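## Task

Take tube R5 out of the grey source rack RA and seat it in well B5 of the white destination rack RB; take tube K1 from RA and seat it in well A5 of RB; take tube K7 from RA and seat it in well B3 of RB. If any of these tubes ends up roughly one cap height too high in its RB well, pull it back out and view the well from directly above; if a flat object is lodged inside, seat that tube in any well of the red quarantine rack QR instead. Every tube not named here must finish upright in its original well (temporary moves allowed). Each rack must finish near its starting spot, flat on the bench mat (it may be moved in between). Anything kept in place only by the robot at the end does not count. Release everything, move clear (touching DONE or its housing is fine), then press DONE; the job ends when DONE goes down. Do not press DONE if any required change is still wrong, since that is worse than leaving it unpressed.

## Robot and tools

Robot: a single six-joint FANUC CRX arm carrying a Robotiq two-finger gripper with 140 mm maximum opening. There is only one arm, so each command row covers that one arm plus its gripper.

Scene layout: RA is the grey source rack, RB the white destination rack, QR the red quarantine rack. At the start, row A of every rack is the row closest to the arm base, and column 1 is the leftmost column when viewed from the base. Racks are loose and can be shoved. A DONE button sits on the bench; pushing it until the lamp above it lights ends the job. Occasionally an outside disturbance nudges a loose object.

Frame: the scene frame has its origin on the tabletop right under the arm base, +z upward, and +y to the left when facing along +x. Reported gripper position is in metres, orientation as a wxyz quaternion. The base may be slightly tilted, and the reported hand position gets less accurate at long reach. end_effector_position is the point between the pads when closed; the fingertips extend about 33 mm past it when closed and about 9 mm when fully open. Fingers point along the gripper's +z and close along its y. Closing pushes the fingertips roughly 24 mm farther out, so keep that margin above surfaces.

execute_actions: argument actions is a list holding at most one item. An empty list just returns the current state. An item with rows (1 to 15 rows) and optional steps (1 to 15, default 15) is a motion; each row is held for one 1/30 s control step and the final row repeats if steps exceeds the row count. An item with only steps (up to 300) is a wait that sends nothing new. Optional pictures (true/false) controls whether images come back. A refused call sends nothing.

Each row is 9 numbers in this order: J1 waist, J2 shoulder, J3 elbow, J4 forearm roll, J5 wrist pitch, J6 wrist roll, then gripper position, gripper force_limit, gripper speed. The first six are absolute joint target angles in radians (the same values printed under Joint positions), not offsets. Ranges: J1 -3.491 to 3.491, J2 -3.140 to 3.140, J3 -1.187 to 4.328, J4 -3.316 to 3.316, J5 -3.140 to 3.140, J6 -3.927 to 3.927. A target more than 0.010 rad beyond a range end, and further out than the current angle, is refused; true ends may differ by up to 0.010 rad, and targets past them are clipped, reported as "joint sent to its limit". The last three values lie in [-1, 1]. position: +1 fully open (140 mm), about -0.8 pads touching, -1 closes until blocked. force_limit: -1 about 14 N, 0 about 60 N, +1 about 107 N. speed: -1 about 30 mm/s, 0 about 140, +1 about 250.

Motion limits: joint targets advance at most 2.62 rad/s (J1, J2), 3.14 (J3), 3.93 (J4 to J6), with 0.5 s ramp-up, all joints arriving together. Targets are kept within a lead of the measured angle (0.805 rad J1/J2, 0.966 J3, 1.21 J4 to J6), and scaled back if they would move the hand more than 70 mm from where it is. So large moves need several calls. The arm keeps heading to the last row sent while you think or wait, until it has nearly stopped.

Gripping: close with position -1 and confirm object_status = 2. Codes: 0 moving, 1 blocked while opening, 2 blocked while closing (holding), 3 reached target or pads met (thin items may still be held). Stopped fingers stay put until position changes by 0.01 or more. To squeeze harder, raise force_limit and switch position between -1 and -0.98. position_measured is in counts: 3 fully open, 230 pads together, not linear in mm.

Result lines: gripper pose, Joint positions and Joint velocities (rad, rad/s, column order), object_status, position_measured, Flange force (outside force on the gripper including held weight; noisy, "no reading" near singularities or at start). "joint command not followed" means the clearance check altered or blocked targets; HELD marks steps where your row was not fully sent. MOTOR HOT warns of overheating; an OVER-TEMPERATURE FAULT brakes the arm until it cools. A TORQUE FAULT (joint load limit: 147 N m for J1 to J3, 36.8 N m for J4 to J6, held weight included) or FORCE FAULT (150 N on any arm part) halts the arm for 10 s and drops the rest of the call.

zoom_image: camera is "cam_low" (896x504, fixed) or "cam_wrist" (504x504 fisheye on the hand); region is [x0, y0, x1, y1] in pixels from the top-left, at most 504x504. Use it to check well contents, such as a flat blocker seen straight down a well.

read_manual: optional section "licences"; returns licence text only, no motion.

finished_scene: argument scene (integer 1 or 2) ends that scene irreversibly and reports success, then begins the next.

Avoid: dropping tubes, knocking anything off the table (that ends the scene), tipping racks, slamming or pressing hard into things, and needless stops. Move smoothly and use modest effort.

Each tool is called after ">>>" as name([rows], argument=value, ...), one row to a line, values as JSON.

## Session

>>> execute_actions(actions=[])

Scene clock: 0.00 s of 15600.00 s.
end_effector_position=(+0.3903, -0.2005, +0.2432) position_measured=3 object_status=3 end_effector_quat_wxyz=(-0.515, +0.702, +0.479, +0.115)
Joint positions: [-0.455  0.471  0.271 -0.47  -1.928 -3.025]
Joint velocities: [ 0.002  0.002  0.    -0.     0.    -0.   ]
Flange force (N, the push that the arm receives, along the gripper's own x y z axes): no reading
camera_calibration (this result's frames):
cam_wrist: T_world_to_cam=[[0.776698, 0.0324077, -0.629039, -0.136233], [-0.326779, -0.83303, -0.446404, 0.076055], [-0.538475, 0.552278, -0.636423, 0.666222], [0, 0, 0, 1]] pos_world=[0.489408, -0.300169, 0.372254]

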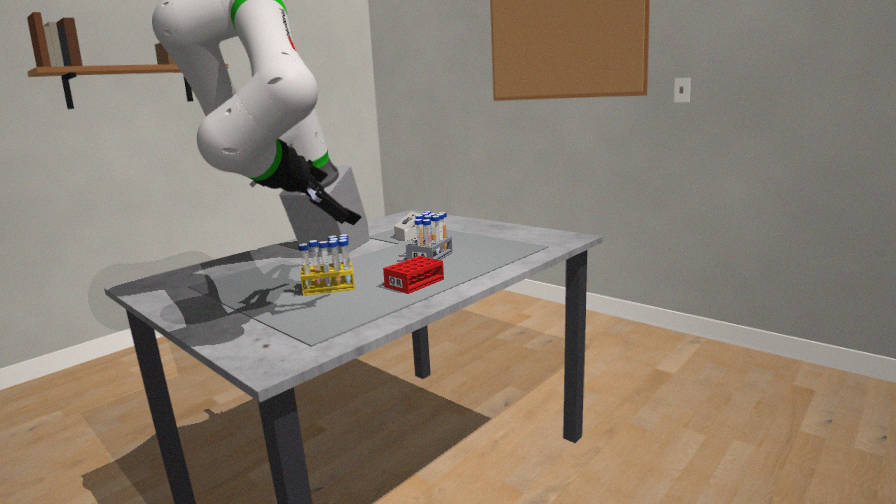

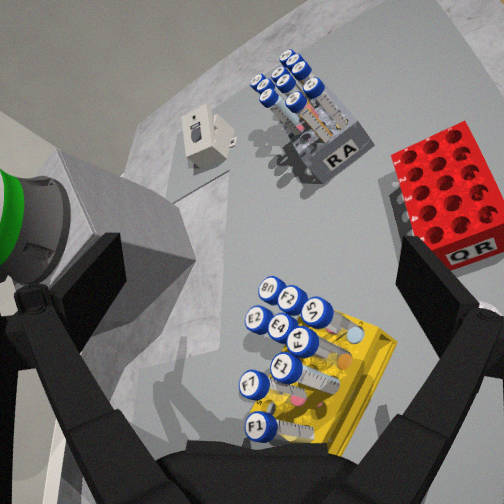

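>>> execute_actions([
  {"rows":[[-0.2,0.0,0.1,-0.3,-1.9,-2.5,1,-0.5,0]],"steps":15},
], pictures=false)

>>> execute_actions([
  {"steps":45},
], pictures=false)

>>> execute_actions([
  {"rows":[[1.158,-0.258,-0.603,0.304,-1.476,1.2,1,-0.5,0]],"steps":15},
], pictures=false)

>>> execute_actions([
  {"steps":150},
])

Scene clock: 17.47 s of 15600.00 s.
end_effector_position=(+0.3759, -0.1911, +0.3603) position_measured=3 object_status=3 end_effector_quat_wxyz=(-0.359, +0.553, +0.728, +0.188)
Joint positions: [-0.256  0.104  0.138 -0.337 -1.906 -2.616]
Joint velocities: [ 0.485 -0.893 -0.323  0.32   0.052  0.99 ]
Flange force (N, the push that the arm receives, along the gripper's own x y z axes): [10.8 4.4 -2.6]
Steps of this call (steps 1 to 90: nothing new was sent; then 13.97 s passed at rest; steps 91 to 105: all 15 steps of this action). Readings (joint positions | what the end effector reports):
91: [-0.455 0.471 0.271 -0.470 -1.928 -3.025] | position_measured=3 object_status=3
92: [-0.454 0.469 0.270 -0.469 -1.928 -3.022] | position_measured=3 object_status=3
94: [-0.442 0.446 0.262 -0.461 -1.926 -2.997] | position_measured=3 object_status=3
98: [-0.381 0.334 0.221 -0.421 -1.920 -2.873] | position_measured=3 object_status=3
105: the state above

Scene clock: 18.97 s of 15600.00 s.
end_effector_position=(+0.3660, -0.1892, +0.3892) position_measured=3 object_status=3 end_effector_quat_wxyz=(-0.311, +0.496, +0.785, +0.202)
Joint positions: [-0.2 -0.   0.1 -0.3 -1.9 -2.5]
Joint velocities: [ 0.     0.     0.001  0.     0.    -0.   ]
Flange force (N, the push that the arm receives, along the gripper's own x y z axes): [-4.0 7.7 -2.8]
Steps of this call (steps 1 to 30: the robot went on to your last target; steps 31 to 45: nothing new was sent). Readings (joint positions | what the end effector reports):
1: [-0.241 0.075 0.127 -0.327 -1.904 -2.584] | position_measured=3 object_status=3
2: [-0.228 0.051 0.119 -0.318 -1.903 -2.557] | position_measured=3 object_status=3
4: [-0.209 0.016 0.106 -0.306 -1.901 -2.518] | position_measured=3 object_status=3
8: [-0.200 0.001 0.100 -0.300 -1.900 -2.501] | position_measured=3 object_status=3
45: the state above
The arm was judged still, so your last target was given up. Only a new action makes it travel on or press farther. Fingers that are still opening or closing keep moving.

Scene clock: 19.47 s of 15600.00 s.
end_effector_position=(+0.3353, -0.1177, +0.3394) position_measured=3 object_status=3 end_effector_quat_wxyz=(-0.192, -0.036, +0.970, +0.146)
Joint positions: [ 0.287 -0.131 -0.258  0.007 -1.684 -1.769]
Joint velocities: [ 1.486 -0.285 -0.78   0.665  0.467  2.222]
Flange force (N, the push that the arm receives, along the gripper's own x y z axes): [-6.9 5.9 -0.9]
Steps of this call (steps 1 to 15: all 15 steps of this action). Readings (joint positions | what the end effector reports):
1: [-0.200 -0.000 0.100 -0.300 -1.900 -2.500] | position_measured=3 object_status=3
2: [-0.197 -0.001 0.097 -0.298 -1.899 -2.496] | position_measured=3 object_status=3
4: [-0.175 -0.008 0.078 -0.281 -1.887 -2.462] | position_measured=3 object_status=3
8: [-0.061 -0.044 -0.021 -0.196 -1.827 -2.291] | position_measured=3 object_status=3
15: the state above

Scene clock: 24.47 s of 15600.00 s.
end_effector_position=(+0.3315, +0.0537, +0.3502) position_measured=3 object_status=3 end_effector_quat_wxyz=(-0.000, +0.922, +0.386, -0.000)
Joint positions: [ 1.158 -0.258 -0.603  0.304 -1.476  1.2  ]
Joint velocities: [-0.001  0.002 -0.001  0.     0.     0.001]
Flange force (N, the push that the arm receives, along the gripper's own x y z axes): [3.3 -4.4 -2.3]
Steps of this call (steps 1 to 60: the robot went on to your last target; steps 61 to 120: nothing new was sent; then 1.00 s passed at rest). Readings (joint positions | what the end effector reports):
1: [0.337 -0.140 -0.283 0.029 -1.669 -1.694] | position_measured=3 object_status=3
2: [0.386 -0.149 -0.306 0.048 -1.655 -1.621] | position_measured=3 object_status=3
4: [0.480 -0.163 -0.345 0.082 -1.632 -1.479] | position_measured=3 object_status=3
8: [0.651 -0.187 -0.410 0.138 -1.592 -1.184] | position_measured=3 object_status=3
120: the state above
The arm was judged still, so your last target was given up. Only a new action makes it travel on or press farther. Fingers that are still opening or closing keep moving.
camera_calibration (this result's frames):
cam_wrist: T_world_to_cam=[[0.715935, -0.69645, -0.0489357, -0.175364], [-0.629225, -0.674023, 0.387, 0.116271], [-0.30251, -0.246275, -0.92078, 0.626574], [0, 0, 0, 1]] pos_world=[0.388254, 0.110547, 0.523359]

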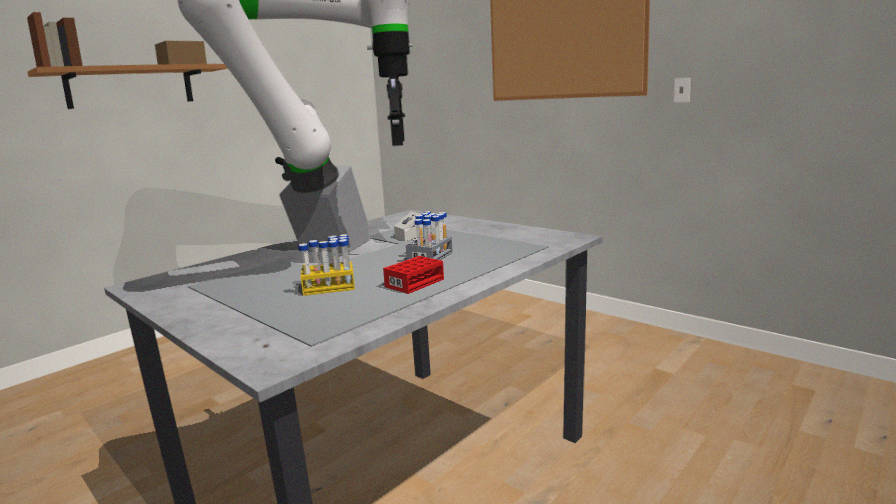

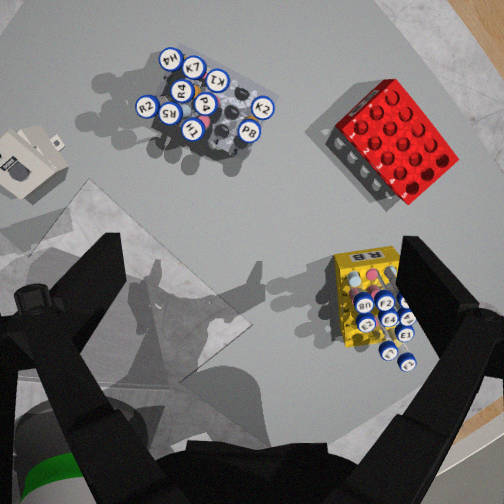

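>>> execute_actions([
  {"rows":[[1.064,0.134,-0.651,0.38,-1.035,-0.169,0.3,-0.5,0]],"steps":15},
], pictures=false)

>>> execute_actions([
  {"steps":30},
])

Scene clock: 67.03 s of 15600.00 s.
end_effector_position=(+0.3581, +0.1099, +0.2829) position_measured=91 object_status=0 end_effector_quat_wxyz=(+0.003, +0.999, +0.054, +0.004)
Joint positions: [ 1.107 -0.045 -0.629  0.345 -1.236  0.478]
Joint velocities: [-0.146  0.606 -0.074  0.117  0.676 -2.186]
Flange force (N, the push that the arm receives, along the gripper's own x y z axes): [3.2 -9.6 -3.0]
Steps of this call (steps 1 to 90: nothing new was sent; then 39.07 s passed at rest; steps 91 to 105: all 15 steps of this action). Readings (joint positions | what the end effector reports):
91: [1.158 -0.258 -0.603 0.304 -1.476 1.200] | position_measured=3 object_status=0
92: [1.158 -0.257 -0.603 0.304 -1.474 1.196] | position_measured=6 object_status=0
94: [1.156 -0.246 -0.604 0.306 -1.462 1.162] | position_measured=21 object_status=0
98: [1.142 -0.190 -0.611 0.317 -1.400 0.991] | position_measured=51 object_status=0
105: the state above

Scene clock: 68.03 s of 15600.00 s.
end_effector_position=(+0.3679, +0.1487, +0.2159) position_measured=91 object_status=3 end_effector_quat_wxyz=(+0.000, +0.969, -0.248, +0.000)
Joint positions: [ 1.064  0.134 -0.651  0.38  -1.035 -0.169]
Joint velocities: [ 0.    -0.001  0.     0.001 -0.     0.001]
Flange force (N, the push that the arm receives, along the gripper's own x y z axes): [-1.8 -7.5 1.1]
Steps of this call (steps 1 to 30: the robot went on to your last target). Readings (joint positions | what the end effector reports):
1: [1.102 -0.024 -0.632 0.349 -1.213 0.404] | position_measured=91 object_status=0
2: [1.097 -0.004 -0.634 0.353 -1.190 0.330] | position_measured=91 object_status=0
4: [1.087 0.037 -0.639 0.361 -1.145 0.184] | position_measured=91 object_status=3
8: [1.072 0.101 -0.647 0.374 -1.072 -0.050] | position_measured=91 object_status=3
30: the state above
The arm was judged still, so your last target was given up. Only a new action makes it travel on or press farther. Fingers that are still opening or closing keep moving.
camera_calibration (this result's frames):
cam_wrist: T_world_to_cam=[[-0.474007, -0.87918, -0.0485855, 0.323085], [-0.820418, 0.420943, 0.386939, 0.162684], [-0.319737, 0.223272, -0.920824, 0.473884], [0, 0, 0, 1]] pos_world=[0.438132, 0.109764, 0.389112]

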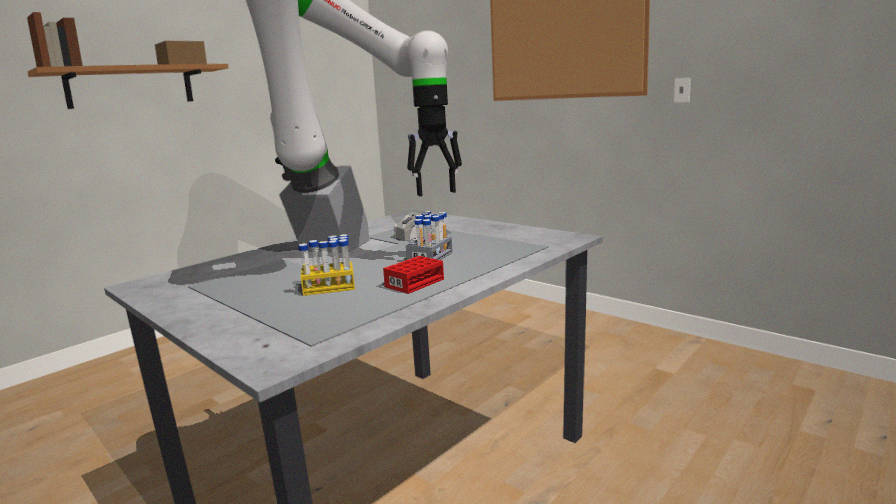

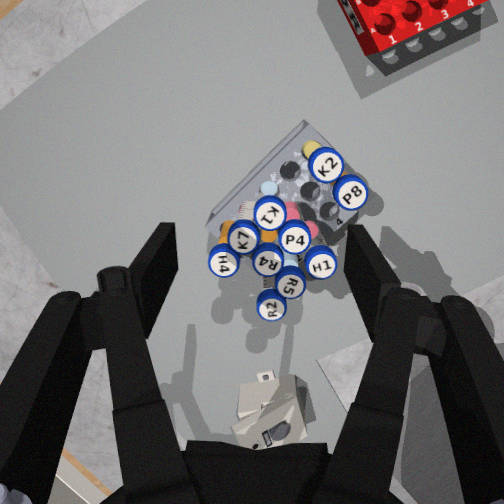

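>>> execute_actions([
  {"rows":[[1.003,0.208,-0.7165,0.439,-0.891,-0.193,0.3,-0.5,0]],"steps":15},
])

Scene clock: 94.43 s of 15600.00 s.
end_effector_position=(+0.3700, +0.1439, +0.1648) position_measured=91 object_status=3 end_effector_quat_wxyz=(-0.000, +0.969, -0.248, +0.000)
Joint positions: [ 1.003  0.208 -0.716  0.439 -0.891 -0.193]
Joint velocities: [-0.001  0.001 -0.     0.001  0.002  0.   ]
Flange force (N, the push that the arm receives, along the gripper's own x y z axes): [-3.8 -4.8 3.3]
Steps of this call (steps 1 to 90: nothing new was sent; then 22.90 s passed at rest; steps 91 to 105: all 15 steps of this action). Readings (joint positions | what the end effector reports):
91: [1.064 0.134 -0.651 0.380 -1.035 -0.169] | position_measured=91 object_status=3
92: [1.062 0.136 -0.653 0.382 -1.030 -0.170] | position_measured=91 object_status=3
94: [1.048 0.153 -0.668 0.395 -0.997 -0.175] | position_measured=91 object_status=3
98: [1.008 0.202 -0.711 0.434 -0.903 -0.191] | position_measured=91 object_status=3
105: the state above
camera_calibration (this result's frames):
cam_wrist: T_world_to_cam=[[-0.47515, -0.878554, -0.0487441, 0.31771], [-0.819839, 0.421917, 0.387105, 0.185786], [-0.319526, 0.223895, -0.920746, 0.42839], [0, 0, 0, 1]] pos_world=[0.440156, 0.104825, 0.338006]

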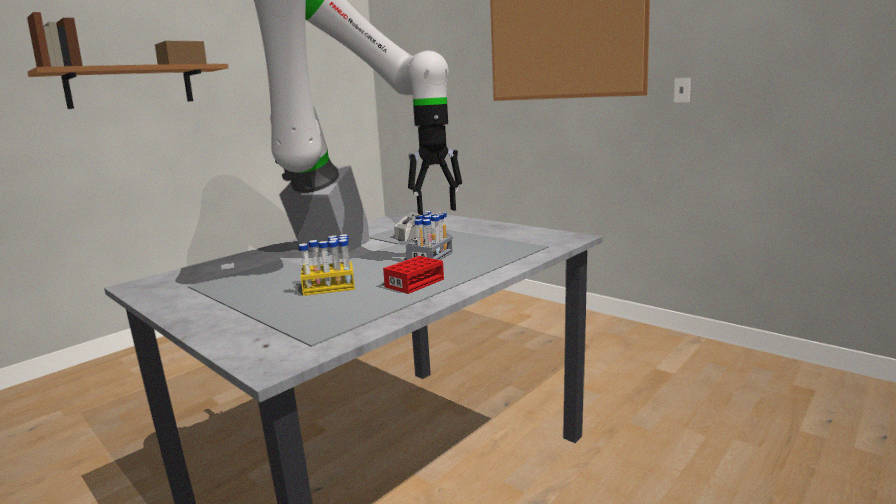

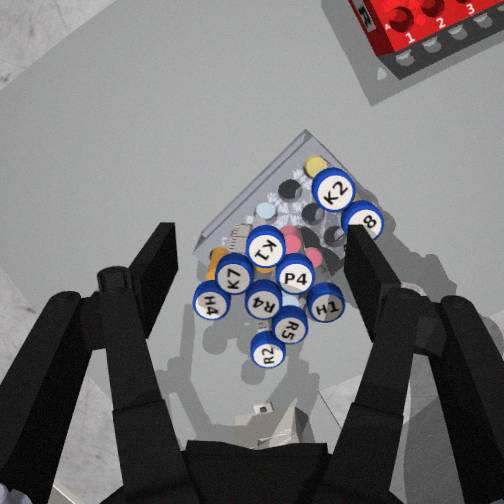

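>>> execute_actions([
  {"rows":[[1.003,0.208,-0.7165,0.439,-0.891,-0.193,-0.44,-0.5,0]],"steps":15},
], pictures=false)

>>> execute_actions([
  {"rows":[[0.988,0.23,-0.727,0.457,-0.858,-0.2,-0.44,-0.5,0]],"steps":15},
])

Scene clock: 108.97 s of 15600.00 s.
end_effector_position=(+0.3700, +0.1439, +0.1648) position_measured=185 object_status=0 end_effector_quat_wxyz=(-0.000, +0.969, -0.248, -0.000)
Joint positions: [ 1.003  0.208 -0.717  0.439 -0.891 -0.193]
Joint velocities: [-0.001 -0.001  0.001 -0.     0.     0.   ]
Flange force (N, the push that the arm receives, along the gripper's own x y z axes): [-2.5 -7.5 2.1]
Steps of this call (steps 1 to 15: the robot went on to your last target; steps 16 to 90: nothing new was sent; then 11.03 s passed at rest; steps 91 to 105: all 15 steps of this action). Readings (joint positions | what the end effector reports):
91: [1.003 0.208 -0.717 0.439 -0.891 -0.193] | position_measured=91 object_status=0
92: [1.003 0.208 -0.717 0.439 -0.891 -0.193] | position_measured=93 object_status=0
94: [1.003 0.208 -0.717 0.439 -0.891 -0.193] | position_measured=109 object_status=0
98: [1.003 0.208 -0.717 0.439 -0.891 -0.193] | position_measured=139 object_status=0
105: the state above

Scene clock: 109.47 s of 15600.00 s.
end_effector_position=(+0.3713, +0.1436, +0.1533) position_measured=185 object_status=3 end_effector_quat_wxyz=(+0.000, +0.969, -0.248, +0.000)
Joint positions: [ 0.988  0.23  -0.727  0.457 -0.858 -0.2  ]
Joint velocities: [ 0.    -0.001 -0.    -0.001  0.     0.   ]
Flange force (N, the push that the arm receives, along the gripper's own x y z axes): [-2.6 -7.7 2.1]
Steps of this call (steps 1 to 15: all 15 steps of this action). Readings (joint positions | what the end effector reports):
1: [1.003 0.208 -0.717 0.439 -0.891 -0.193] | position_measured=185 object_status=0
2: [1.001 0.210 -0.718 0.441 -0.887 -0.194] | position_measured=185 object_status=0
4: [0.993 0.223 -0.724 0.451 -0.869 -0.198] | position_measured=185 object_status=0
8: [0.988 0.229 -0.727 0.457 -0.859 -0.200] | position_measured=185 object_status=3
15: the state above
camera_calibration (this result's frames):
cam_wrist: T_world_to_cam=[[-0.473841, -0.879264, -0.0486748, 0.317169], [-0.82064, 0.420849, 0.386569, 0.192003], [-0.319412, 0.223117, -0.920975, 0.418333], [0, 0, 0, 1]] pos_world=[0.441474, 0.104734, 0.32649]

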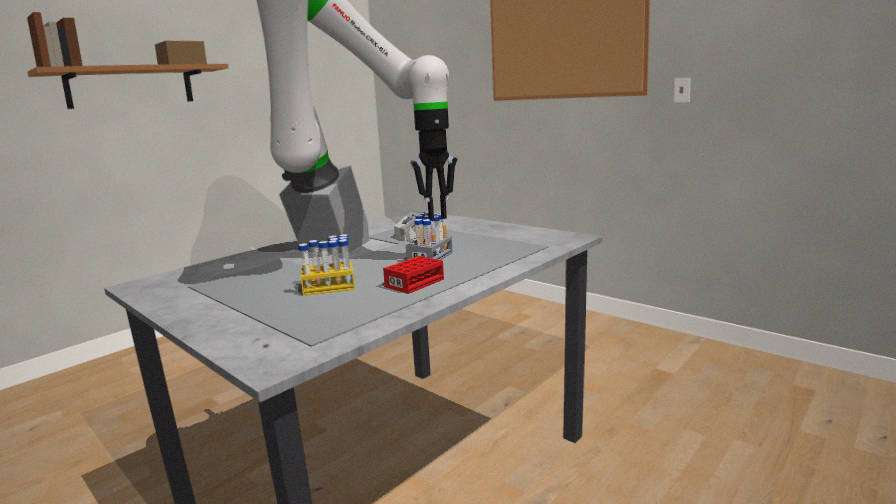

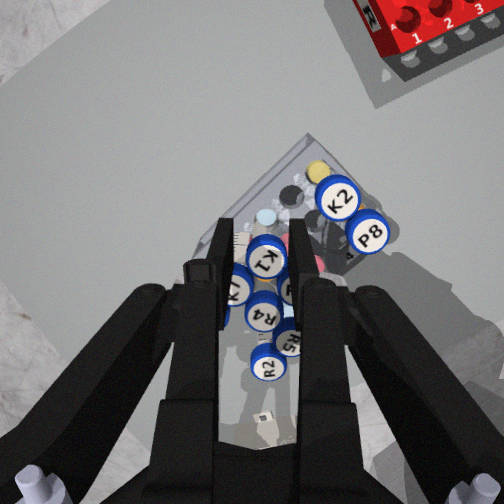

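>>> execute_actions([
  {"rows":[[0.978,0.24,-0.733,0.466,-0.842,-0.205,-0.44,-0.5,0],[0.978,0.24,-0.733,0.466,-0.842,-0.205,-0.44,-0.5,0],[0.978,0.24,-0.733,0.466,-0.842,-0.205,-0.44,-0.5,0],[0.978,0.24,-0.733,0.466,-0.842,-0.205,-0.44,-0.5,0],[0.970,0.2516,-0.7373,0.475,-0.825,-0.21,-0.44,-0.5,0]],"steps":15},
])

Scene clock: 120.03 s of 15600.00 s.
end_effector_position=(+0.3726, +0.1424, +0.1415) position_measured=185 object_status=3 end_effector_quat_wxyz=(+0.000, +0.968, -0.249, -0.000)
Joint positions: [ 0.97   0.252 -0.737  0.475 -0.825 -0.21 ]
Joint velocities: [-0.001  0.002 -0.     0.001  0.001  0.   ]
Flange force (N, the push that the arm receives, along the gripper's own x y z axes): [-3.6 -5.9 3.3]
Steps of this call (steps 1 to 15: the robot went on to your last target; steps 16 to 90: nothing new was sent; then 7.07 s passed at rest; steps 91 to 105: all 15 steps of this action). Readings (joint positions | what the end effector reports):
91: [0.988 0.230 -0.727 0.457 -0.858 -0.200] | position_measured=185 object_status=3
92: [0.986 0.232 -0.728 0.459 -0.855 -0.201] | position_measured=185 object_status=3
94: [0.981 0.238 -0.732 0.464 -0.846 -0.204] | position_measured=185 object_status=3
98: [0.972 0.248 -0.736 0.472 -0.830 -0.209] | position_measured=185 object_status=3
105: the state above
camera_calibration (this result's frames):
cam_wrist: T_world_to_cam=[[-0.477393, -0.877356, -0.0483951, 0.317128], [-0.818515, 0.423993, 0.387637, 0.196682], [-0.319577, 0.224667, -0.920541, 0.407949], [0, 0, 0, 1]] pos_world=[0.442753, 0.10319, 0.31464]

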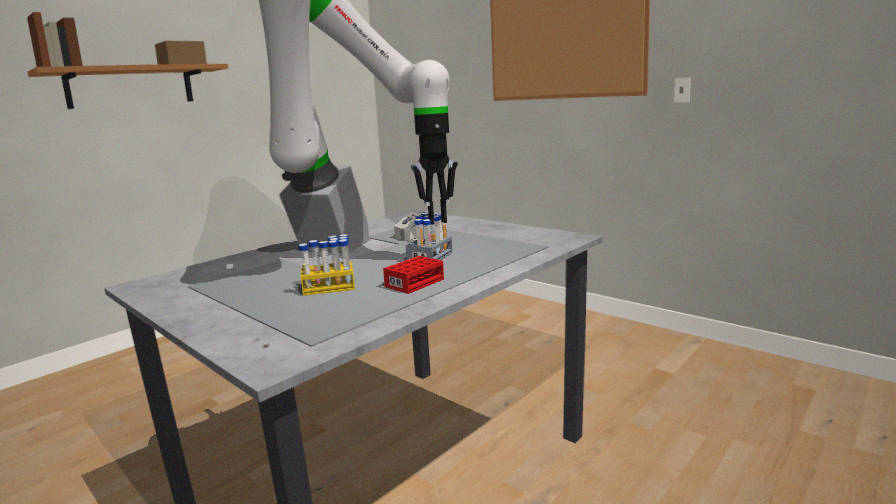

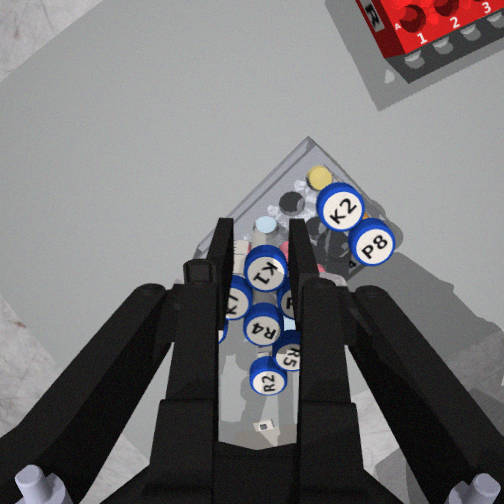

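>>> execute_actions([
  {"rows":[[0.970,0.2516,-0.7373,0.475,-0.825,-0.21,-1,-0.5,0]],"steps":12},
], pictures=false)

>>> execute_actions([
  {"rows":[[1.002,0.209,-0.7155,0.439,-0.891,-0.193,-1,-0.5,0]],"steps":10},
], pictures=false)

>>> execute_actions([
  {"rows":[[1.052,0.134,-0.651,0.38,-1.035,-0.169,-1,-0.5,0]],"steps":13},
], pictures=false)

>>> execute_actions([
  {"rows":[[1.12,0.06,-0.54,0.33,-1.23,-0.15,-1,-0.5,0]],"steps":15},
], pictures=false)

>>> execute_actions([
  {"rows":[[0.7521,-0.4114,-0.7433,0.3836,-1.3577,-0.9,-1,-0.5,0]],"steps":15},
], pictures=false)

>>> execute_actions([
  {"steps":30},
])

Scene clock: 139.60 s of 15600.00 s.
end_effector_position=(+0.3726, +0.1424, +0.1415) position_measured=200 object_status=0 end_effector_quat_wxyz=(+0.000, +0.968, -0.249, -0.000)
Joint positions: [ 0.97   0.252 -0.737  0.475 -0.825 -0.21 ]
Joint velocities: [-0.     0.     0.    -0.     0.001  0.   ]
Flange force (N, the push that the arm receives, along the gripper's own x y z axes): [-1.5 -7.2 0.2]
Steps of this call (steps 1 to 15: the robot went on to your last target; steps 16 to 90: nothing new was sent; then 16.17 s passed at rest; steps 91 to 102: all 12 steps of this action). Readings (joint positions | what the end effector reports):
91: [0.970 0.252 -0.737 0.475 -0.825 -0.210] | position_measured=185 object_status=0
92: [0.970 0.252 -0.737 0.475 -0.825 -0.210] | position_measured=187 object_status=0
94: [0.970 0.252 -0.737 0.475 -0.825 -0.210] | position_measured=200 object_status=0
98: [0.970 0.252 -0.737 0.475 -0.825 -0.210] | position_measured=200 object_status=0
102: the state above

Scene clock: 139.93 s of 15600.00 s.
end_effector_position=(+0.3703, +0.1438, +0.1644) position_measured=200 object_status=2 end_effector_quat_wxyz=(+0.000, +0.969, -0.249, -0.000)
Joint positions: [ 1.002  0.209 -0.716  0.439 -0.89  -0.193]
Joint velocities: [ 0.005 -0.007  0.004 -0.006 -0.01   0.003]
Flange force (N, the push that the arm receives, along the gripper's own x y z axes): [-1.0 -7.5 2.9]
Steps of this call (steps 1 to 10: all 10 steps of this action). Readings (joint positions | what the end effector reports):
1: [0.970 0.252 -0.737 0.475 -0.825 -0.210] | position_measured=200 object_status=0
2: [0.971 0.249 -0.736 0.473 -0.828 -0.209] | position_measured=200 object_status=2
4: [0.985 0.230 -0.726 0.457 -0.858 -0.202] | position_measured=200 object_status=2
8: [1.001 0.210 -0.716 0.440 -0.889 -0.194] | position_measured=200 object_status=2
10: the state above

Scene clock: 140.37 s of 15600.00 s.
end_effector_position=(+0.3694, +0.1445, +0.2140) position_measured=200 object_status=2 end_effector_quat_wxyz=(+0.002, +0.967, -0.253, -0.002)
Joint positions: [ 1.052  0.134 -0.651  0.38  -1.035 -0.169]
Joint velocities: [ 0.001 -0.003  0.003 -0.002 -0.005  0.001]
Flange force (N, the push that the arm receives, along the gripper's own x y z axes): [-4.9 -5.9 -0.2]
Steps of this call (steps 1 to 13: all 13 steps of this action). Readings (joint positions | what the end effector reports):
1: [1.002 0.209 -0.716 0.439 -0.891 -0.193] | position_measured=200 object_status=2
2: [1.003 0.207 -0.714 0.437 -0.895 -0.192] | position_measured=200 object_status=2
4: [1.015 0.189 -0.699 0.423 -0.929 -0.187] | position_measured=200 object_status=2
8: [1.048 0.140 -0.656 0.385 -1.023 -0.171] | position_measured=200 object_status=2
13: the state above

Scene clock: 140.87 s of 15600.00 s.
end_effector_position=(+0.3689, +0.1478, +0.2856) position_measured=200 object_status=2 end_effector_quat_wxyz=(+0.003, +0.968, -0.252, -0.002)
Joint positions: [ 1.12  0.06 -0.54  0.33 -1.23 -0.15]
Joint velocities: [-0.    -0.001  0.003  0.001 -0.003  0.001]
Flange force (N, the push that the arm receives, along the gripper's own x y z axes): [-1.8 -5.7 -3.4]
Steps of this call (steps 1 to 15: all 15 steps of this action). Readings (joint positions | what the end effector reports):
1: [1.052 0.134 -0.651 0.380 -1.035 -0.169] | position_measured=200 object_status=2
2: [1.053 0.132 -0.649 0.379 -1.040 -0.169] | position_measured=200 object_status=2
4: [1.065 0.120 -0.630 0.370 -1.073 -0.165] | position_measured=200 object_status=2
8: [1.108 0.072 -0.559 0.339 -1.197 -0.153] | position_measured=200 object_status=2
15: the state above

Scene clock: 141.37 s of 15600.00 s.
end_effector_position=(+0.3727, +0.0029, +0.2925) position_measured=200 object_status=2 end_effector_quat_wxyz=(-0.001, +0.822, -0.569, -0.003)
Joint positions: [ 0.898 -0.225 -0.663  0.362 -1.307 -0.603]
Joint velocities: [-0.558 -0.712 -0.308  0.081 -0.192 -1.133]
Flange force (N, the push that the arm receives, along the gripper's own x y z axes): [-1.3 -3.9 -0.8]
Steps of this call (steps 1 to 15: all 15 steps of this action). Readings (joint positions | what the end effector reports):
1: [1.120 0.060 -0.540 0.330 -1.230 -0.150] | position_measured=200 object_status=2
2: [1.118 0.057 -0.541 0.330 -1.231 -0.154] | position_measured=200 object_status=2
4: [1.102 0.036 -0.550 0.332 -1.237 -0.188] | position_measured=200 object_status=2
8: [1.029 -0.057 -0.591 0.343 -1.262 -0.336] | position_measured=200 object_status=2
15: the state above

Scene clock: 142.37 s of 15600.00 s.
end_effector_position=(+0.3488, -0.0848, +0.2895) position_measured=200 object_status=2 end_effector_quat_wxyz=(+0.000, -0.669, +0.743, +0.000)
Joint positions: [ 0.752 -0.411 -0.743  0.384 -1.358 -0.9  ]
Joint velocities: [ 0.     0.001  0.    -0.     0.001  0.001]
Flange force (N, the push that the arm receives, along the gripper's own x y z axes): [-6.1 -0.5 -2.6]
Steps of this call (steps 1 to 30: the robot went on to your last target). Readings (joint positions | what the end effector reports):
1: [0.879 -0.249 -0.673 0.365 -1.314 -0.642] | position_measured=200 object_status=2
2: [0.860 -0.273 -0.684 0.368 -1.320 -0.680] | position_measured=200 object_status=2
4: [0.822 -0.322 -0.705 0.373 -1.334 -0.758] | position_measured=200 object_status=2
8: [0.764 -0.396 -0.737 0.382 -1.354 -0.876] | position_measured=200 object_status=2
30: the state above
The arm was judged still, so your last target was given up. Only a new action makes it travel on or press farther. Fingers that are still opening or closing keep moving.
camera_calibration (this result's frames):
cam_wrist: T_world_to_cam=[[-0.993949, 0.0984255, -0.0487571, 0.376623], [0.0720191, 0.919139, 0.387295, -0.0523821], [0.0829343, 0.38144, -0.920666, 0.460572], [0, 0, 0, 1]] pos_world=[0.339919, -0.164603, 0.462683]

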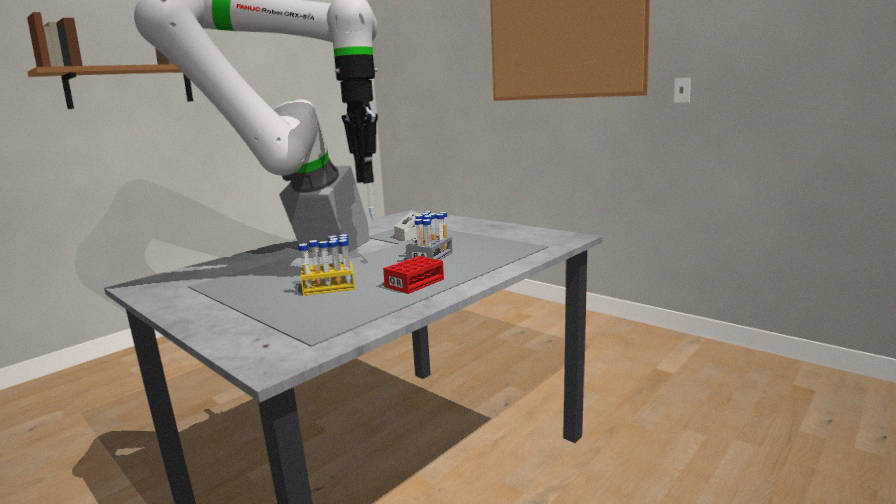

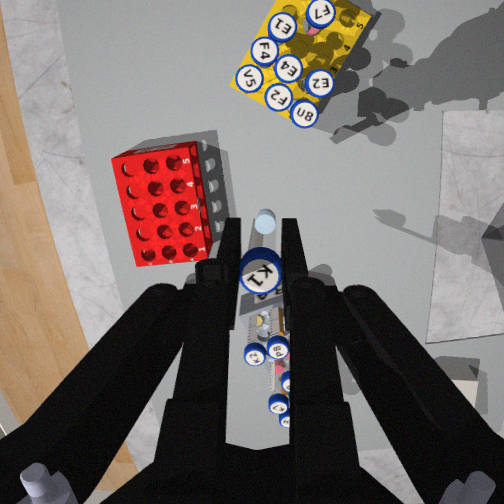

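>>> execute_actions([
  {"rows":[[0.516,-0.731,-0.836,0.389,-1.483,-1.15,-1,-0.5,0]],"steps":15},
], pictures=false)

>>> execute_actions([
  {"steps":15},
])

>>> zoom_image(camera="cam_wrist", region=[130,20,390,280])

Scene clock: 167.87 s of 15600.00 s.
end_effector_position=(+0.2769, -0.1933, +0.2904) position_measured=200 object_status=2 end_effector_quat_wxyz=(-0.001, -0.459, +0.889, +0.000)
Joint positions: [ 0.533 -0.708 -0.829  0.389 -1.474 -1.132]
Joint velocities: [-0.309 -0.416 -0.121  0.006 -0.161 -0.324]
Flange force (N, the push that the arm receives, along the gripper's own x y z axes): no reading
Steps of this call (steps 1 to 90: nothing new was sent; then 22.00 s passed at rest; steps 91 to 105: all 15 steps of this action). Readings (joint positions | what the end effector reports):
91: [0.752 -0.412 -0.743 0.384 -1.358 -0.900] | position_measured=200 object_status=2
92: [0.750 -0.414 -0.744 0.384 -1.359 -0.902] | position_measured=200 object_status=2
94: [0.734 -0.437 -0.751 0.384 -1.368 -0.920] | position_measured=200 object_status=2
98: [0.658 -0.540 -0.780 0.386 -1.408 -1.000] | position_measured=200 object_status=2
105: the state above

Scene clock: 168.37 s of 15600.00 s.
end_effector_position=(+0.2702, -0.2000, +0.2901) position_measured=200 object_status=2 end_effector_quat_wxyz=(-0.001, -0.441, +0.897, +0.000)
Joint positions: [ 0.516 -0.731 -0.836  0.389 -1.483 -1.15 ]
Joint velocities: [-0.001 -0.003  0.001 -0.001  0.     0.001]
Flange force (N, the push that the arm receives, along the gripper's own x y z axes): no reading
Steps of this call (steps 1 to 15: the robot went on to your last target). Readings (joint positions | what the end effector reports):
1: [0.524 -0.720 -0.833 0.389 -1.479 -1.141] | position_measured=200 object_status=2
2: [0.519 -0.727 -0.835 0.389 -1.481 -1.147] | position_measured=200 object_status=2
4: [0.516 -0.730 -0.836 0.389 -1.483 -1.149] | position_measured=200 object_status=2
8: [0.516 -0.731 -0.836 0.389 -1.483 -1.150] | position_measured=200 object_status=2
15: the state above
camera_calibration (this result's frames):
cam_wrist: T_world_to_cam=[[-0.794605, 0.605269, -0.0474631, 0.356948], [0.544401, 0.744936, 0.385614, -0.102988], [0.268757, 0.280572, -0.921439, 0.441435], [0, 0, 0, 1]] pos_world=[0.22106, -0.263185, 0.463411]

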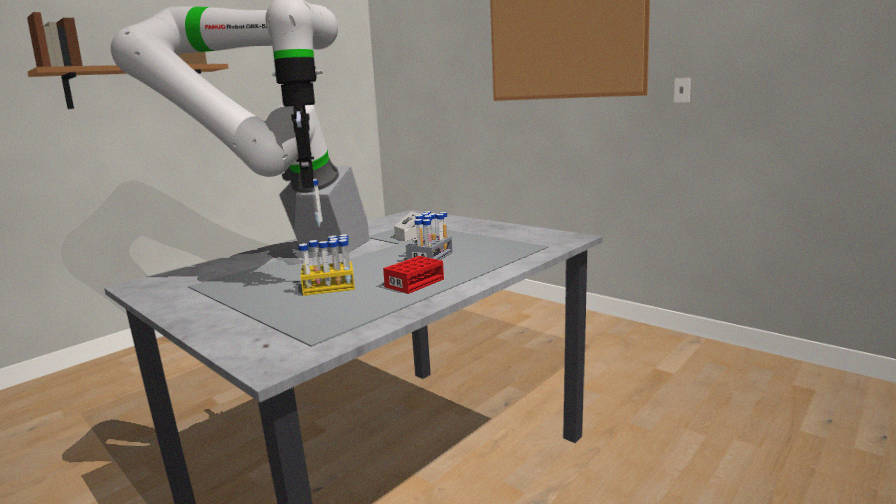

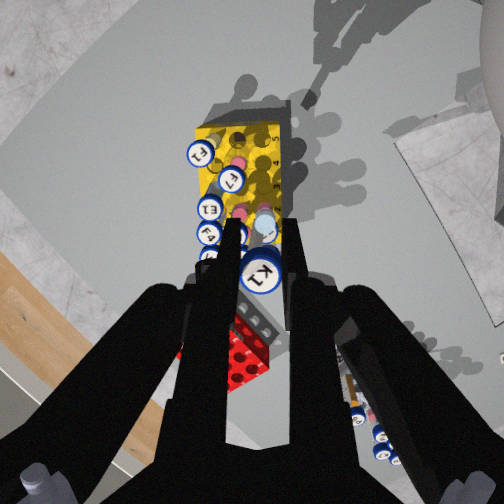

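Region (130, 20, 390, 280) of cam_wrist's 504x504 image, scaled by 1.938, with more detail than that image has.

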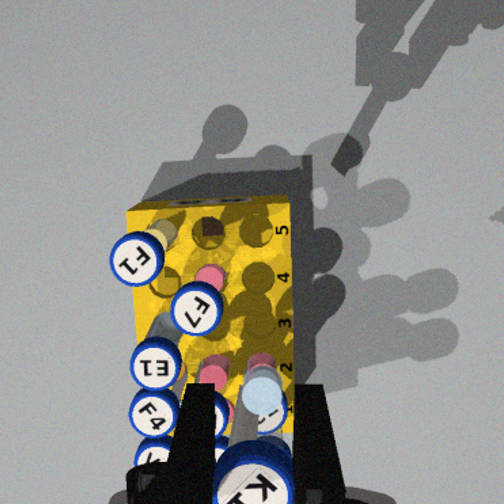

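>>> execute_actions([
  {"rows":[[0.344,-0.7876,-0.8313,0.385,-1.473,-0.98,-1,-0.5,0]],"steps":15},
], pictures=false)

>>> execute_actions([
  {"rows":[[0.151,-0.6657,-0.9632,0.3975,-1.1654,-0.887,-1,-0.5,0]],"steps":15},
], pictures=false)

>>> execute_actions([
  {"steps":10},
])

>>> zoom_image(camera="cam_low", region=[250,180,390,310])

>>> zoom_image(camera="cam_wrist", region=[180,130,350,300])

Scene clock: 210.33 s of 15600.00 s.
end_effector_position=(+0.2451, -0.2398, +0.2906) position_measured=200 object_status=2 end_effector_quat_wxyz=(-0.000, -0.435, +0.900, +0.000)
Joint positions: [ 0.344 -0.787 -0.831  0.385 -1.473 -0.98 ]
Joint velocities: [-0.    -0.002  0.001 -0.001  0.     0.003]
Flange force (N, the push that the arm receives, along the gripper's own x y z axes): no reading
Steps of this call (steps 1 to 15: the robot went on to your last target; steps 16 to 90: nothing new was sent; then 38.47 s passed at rest; steps 91 to 105: all 15 steps of this action). Readings (joint positions | what the end effector reports):
91: [0.516 -0.731 -0.836 0.389 -1.483 -1.150] | position_measured=200 object_status=2
92: [0.513 -0.732 -0.836 0.389 -1.483 -1.148] | position_measured=200 object_status=2
94: [0.491 -0.739 -0.836 0.389 -1.482 -1.125] | position_measured=200 object_status=2
98: [0.392 -0.772 -0.833 0.386 -1.476 -1.028] | position_measured=200 object_status=2
105: the state above

Scene clock: 210.83 s of 15600.00 s.
end_effector_position=(+0.2461, -0.2397, +0.2100) position_measured=200 object_status=2 end_effector_quat_wxyz=(+0.000, -0.440, +0.898, -0.000)
Joint positions: [ 0.151 -0.666 -0.963  0.398 -1.166 -0.887]
Joint velocities: [-0.001  0.004 -0.004  0.     0.009  0.003]
Flange force (N, the push that the arm receives, along the gripper's own x y z axes): [-4.2 -8.2 2.8]
Steps of this call (steps 1 to 15: all 15 steps of this action). Readings (joint positions | what the end effector reports):
1: [0.344 -0.788 -0.831 0.385 -1.473 -0.980] | position_measured=200 object_status=2
2: [0.341 -0.786 -0.833 0.385 -1.468 -0.979] | position_measured=200 object_status=2
4: [0.320 -0.772 -0.848 0.386 -1.435 -0.968] | position_measured=200 object_status=2
8: [0.221 -0.709 -0.916 0.393 -1.277 -0.921] | position_measured=200 object_status=2
15: the state above

Scene clock: 211.17 s of 15600.00 s.
end_effector_position=(+0.2460, -0.2397, +0.2098) position_measured=200 object_status=2 end_effector_quat_wxyz=(+0.000, -0.440, +0.898, -0.000)
Joint positions: [ 0.151 -0.666 -0.963  0.398 -1.165 -0.887]
Joint velocities: [-0.001  0.001  0.     0.    -0.     0.001]
Flange force (N, the push that the arm receives, along the gripper's own x y z axes): [-7.4 1.2 -2.2]
Steps of this call (steps 1 to 10: the robot went on to your last target). Readings (joint positions | what the end effector reports):
1: [0.151 -0.666 -0.963 0.398 -1.166 -0.887] | position_measured=200 object_status=2
2: [0.151 -0.666 -0.963 0.398 -1.166 -0.887] | position_measured=200 object_status=2
4: [0.151 -0.666 -0.963 0.398 -1.165 -0.887] | position_measured=200 object_status=2
8: [0.151 -0.666 -0.963 0.398 -1.165 -0.887] | position_measured=200 object_status=2
10: the state above
camera_calibration (this result's frames):
cam_wrist: T_world_to_cam=[[-0.793412, 0.606701, -0.0491092, 0.358357], [0.544713, 0.743715, 0.387525, -0.0301059], [0.271635, 0.280717, -0.92055, 0.384167], [0, 0, 0, 1]] pos_world=[0.19637, -0.302867, 0.382911]

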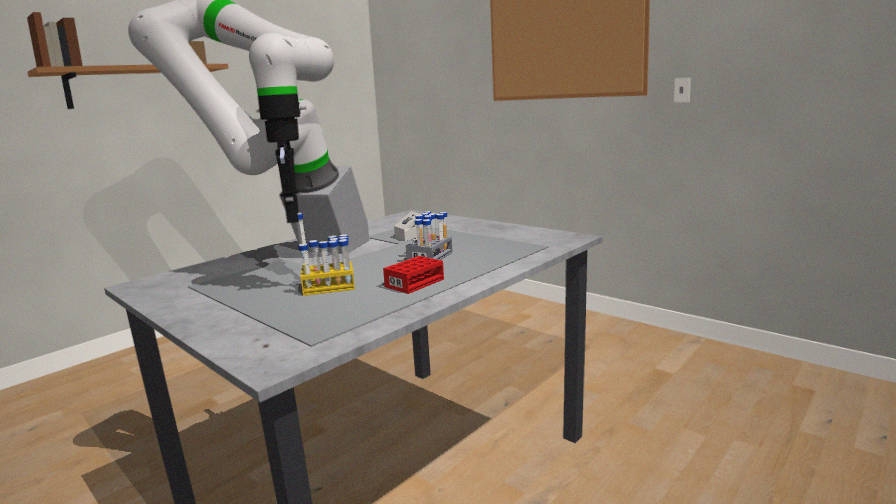

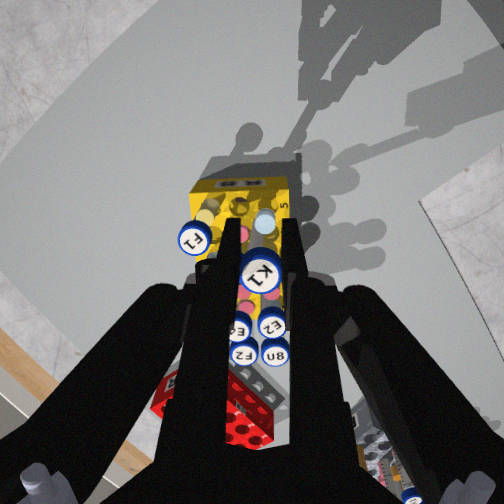

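Region (250, 180, 390, 310) of cam_low's 896x504 image, scaled by 3.600, with more detail than that image has; it fills the top 468 rows of this view, and the rest is white.

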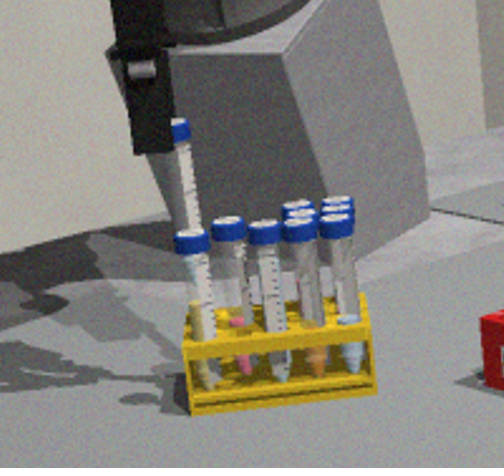

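Region (180, 130, 350, 300) of cam_wrist's 504x504 image, scaled by 2.965, with more detail than that image has.

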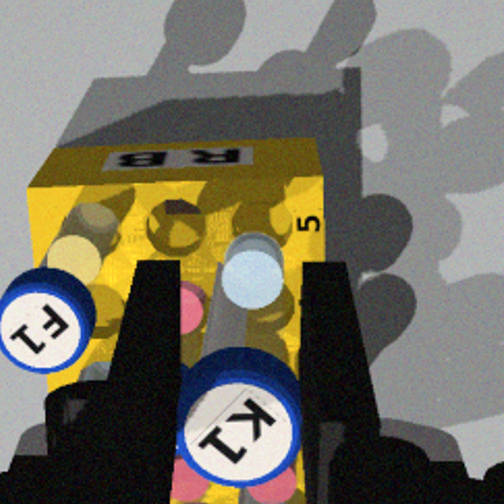

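>>> execute_actions([
  {"rows":[[0.164,-0.663,-0.9632,0.3975,-1.1654,-0.9,-1,-0.5,0]],"steps":8},
], pictures=false)

>>> execute_actions([
  {"rows":[[0.0995,-0.592,-1.008,0.4185,-1.036,-0.897,-1,-0.5,0]],"steps":15},
])

>>> zoom_image(camera="cam_wrist", region=[180,130,350,300])

Scene clock: 237.03 s of 15600.00 s.
end_effector_position=(+0.2485, -0.2366, +0.2098) position_measured=200 object_status=2 end_effector_quat_wxyz=(+0.002, -0.440, +0.898, +0.000)
Joint positions: [ 0.163 -0.663 -0.963  0.397 -1.165 -0.9  ]
Joint velocities: [ 0.009  0.001  0.     0.    -0.001 -0.005]
Flange force (N, the push that the arm receives, along the gripper's own x y z axes): [-7.3 2.4 -3.6]
Steps of this call (steps 1 to 15: the robot went on to your last target; steps 16 to 90: nothing new was sent; then 22.60 s passed at rest; steps 91 to 98: all 8 steps of this action). Readings (joint positions | what the end effector reports):
91: [0.151 -0.666 -0.963 0.397 -1.165 -0.887] | position_measured=200 object_status=2
92: [0.153 -0.665 -0.963 0.397 -1.165 -0.889] | position_measured=200 object_status=2
94: [0.160 -0.664 -0.963 0.397 -1.165 -0.896] | position_measured=200 object_status=2
98: the state above

Scene clock: 237.53 s of 15600.00 s.
end_effector_position=(+0.2492, -0.2368, +0.1784) position_measured=200 object_status=2 end_effector_quat_wxyz=(+0.001, -0.438, +0.899, -0.001)
Joint positions: [ 0.1   -0.592 -1.008  0.418 -1.036 -0.897]
Joint velocities: [-0.     0.003 -0.001 -0.     0.     0.   ]
Flange force (N, the push that the arm receives, along the gripper's own x y z axes): [-7.8 0.5 -3.0]
Steps of this call (steps 1 to 15: all 15 steps of this action). Readings (joint positions | what the end effector reports):
1: [0.164 -0.663 -0.963 0.397 -1.165 -0.900] | position_measured=200 object_status=2
2: [0.162 -0.661 -0.965 0.398 -1.161 -0.900] | position_measured=200 object_status=2
4: [0.146 -0.642 -0.976 0.403 -1.128 -0.899] | position_measured=200 object_status=2
8: [0.104 -0.596 -1.005 0.417 -1.044 -0.897] | position_measured=200 object_status=2
15: the state above
camera_calibration (this result's frames):
cam_wrist: T_world_to_cam=[[-0.789504, 0.611611, -0.0511466, 0.358174], [0.548658, 0.74067, 0.387791, -0.0235697], [0.27506, 0.278101, -0.920327, 0.352127], [0, 0, 0, 1]] pos_world=[0.198855, -0.299532, 0.351532]

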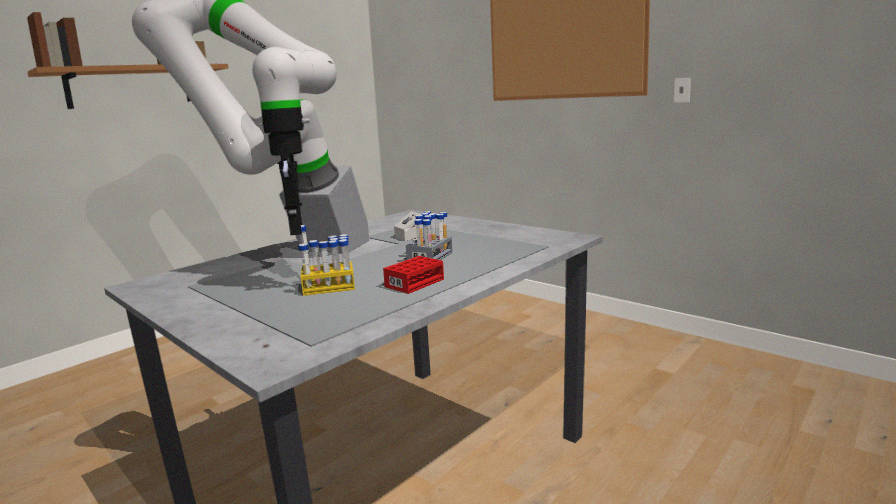

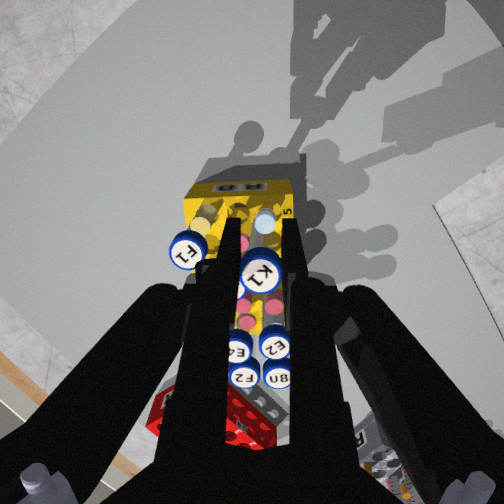

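Region (180, 130, 350, 300) of cam_wrist's 504x504 image, scaled by 2.965, with more detail than that image has.

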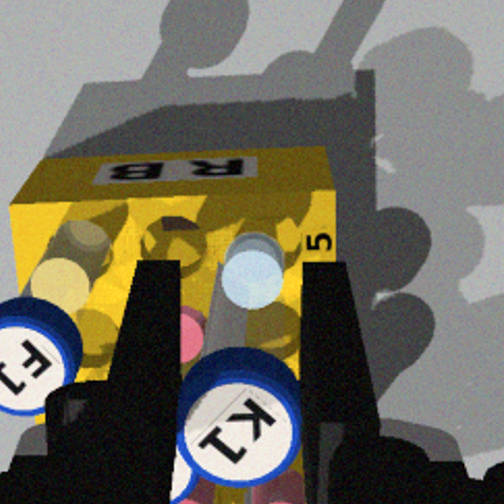

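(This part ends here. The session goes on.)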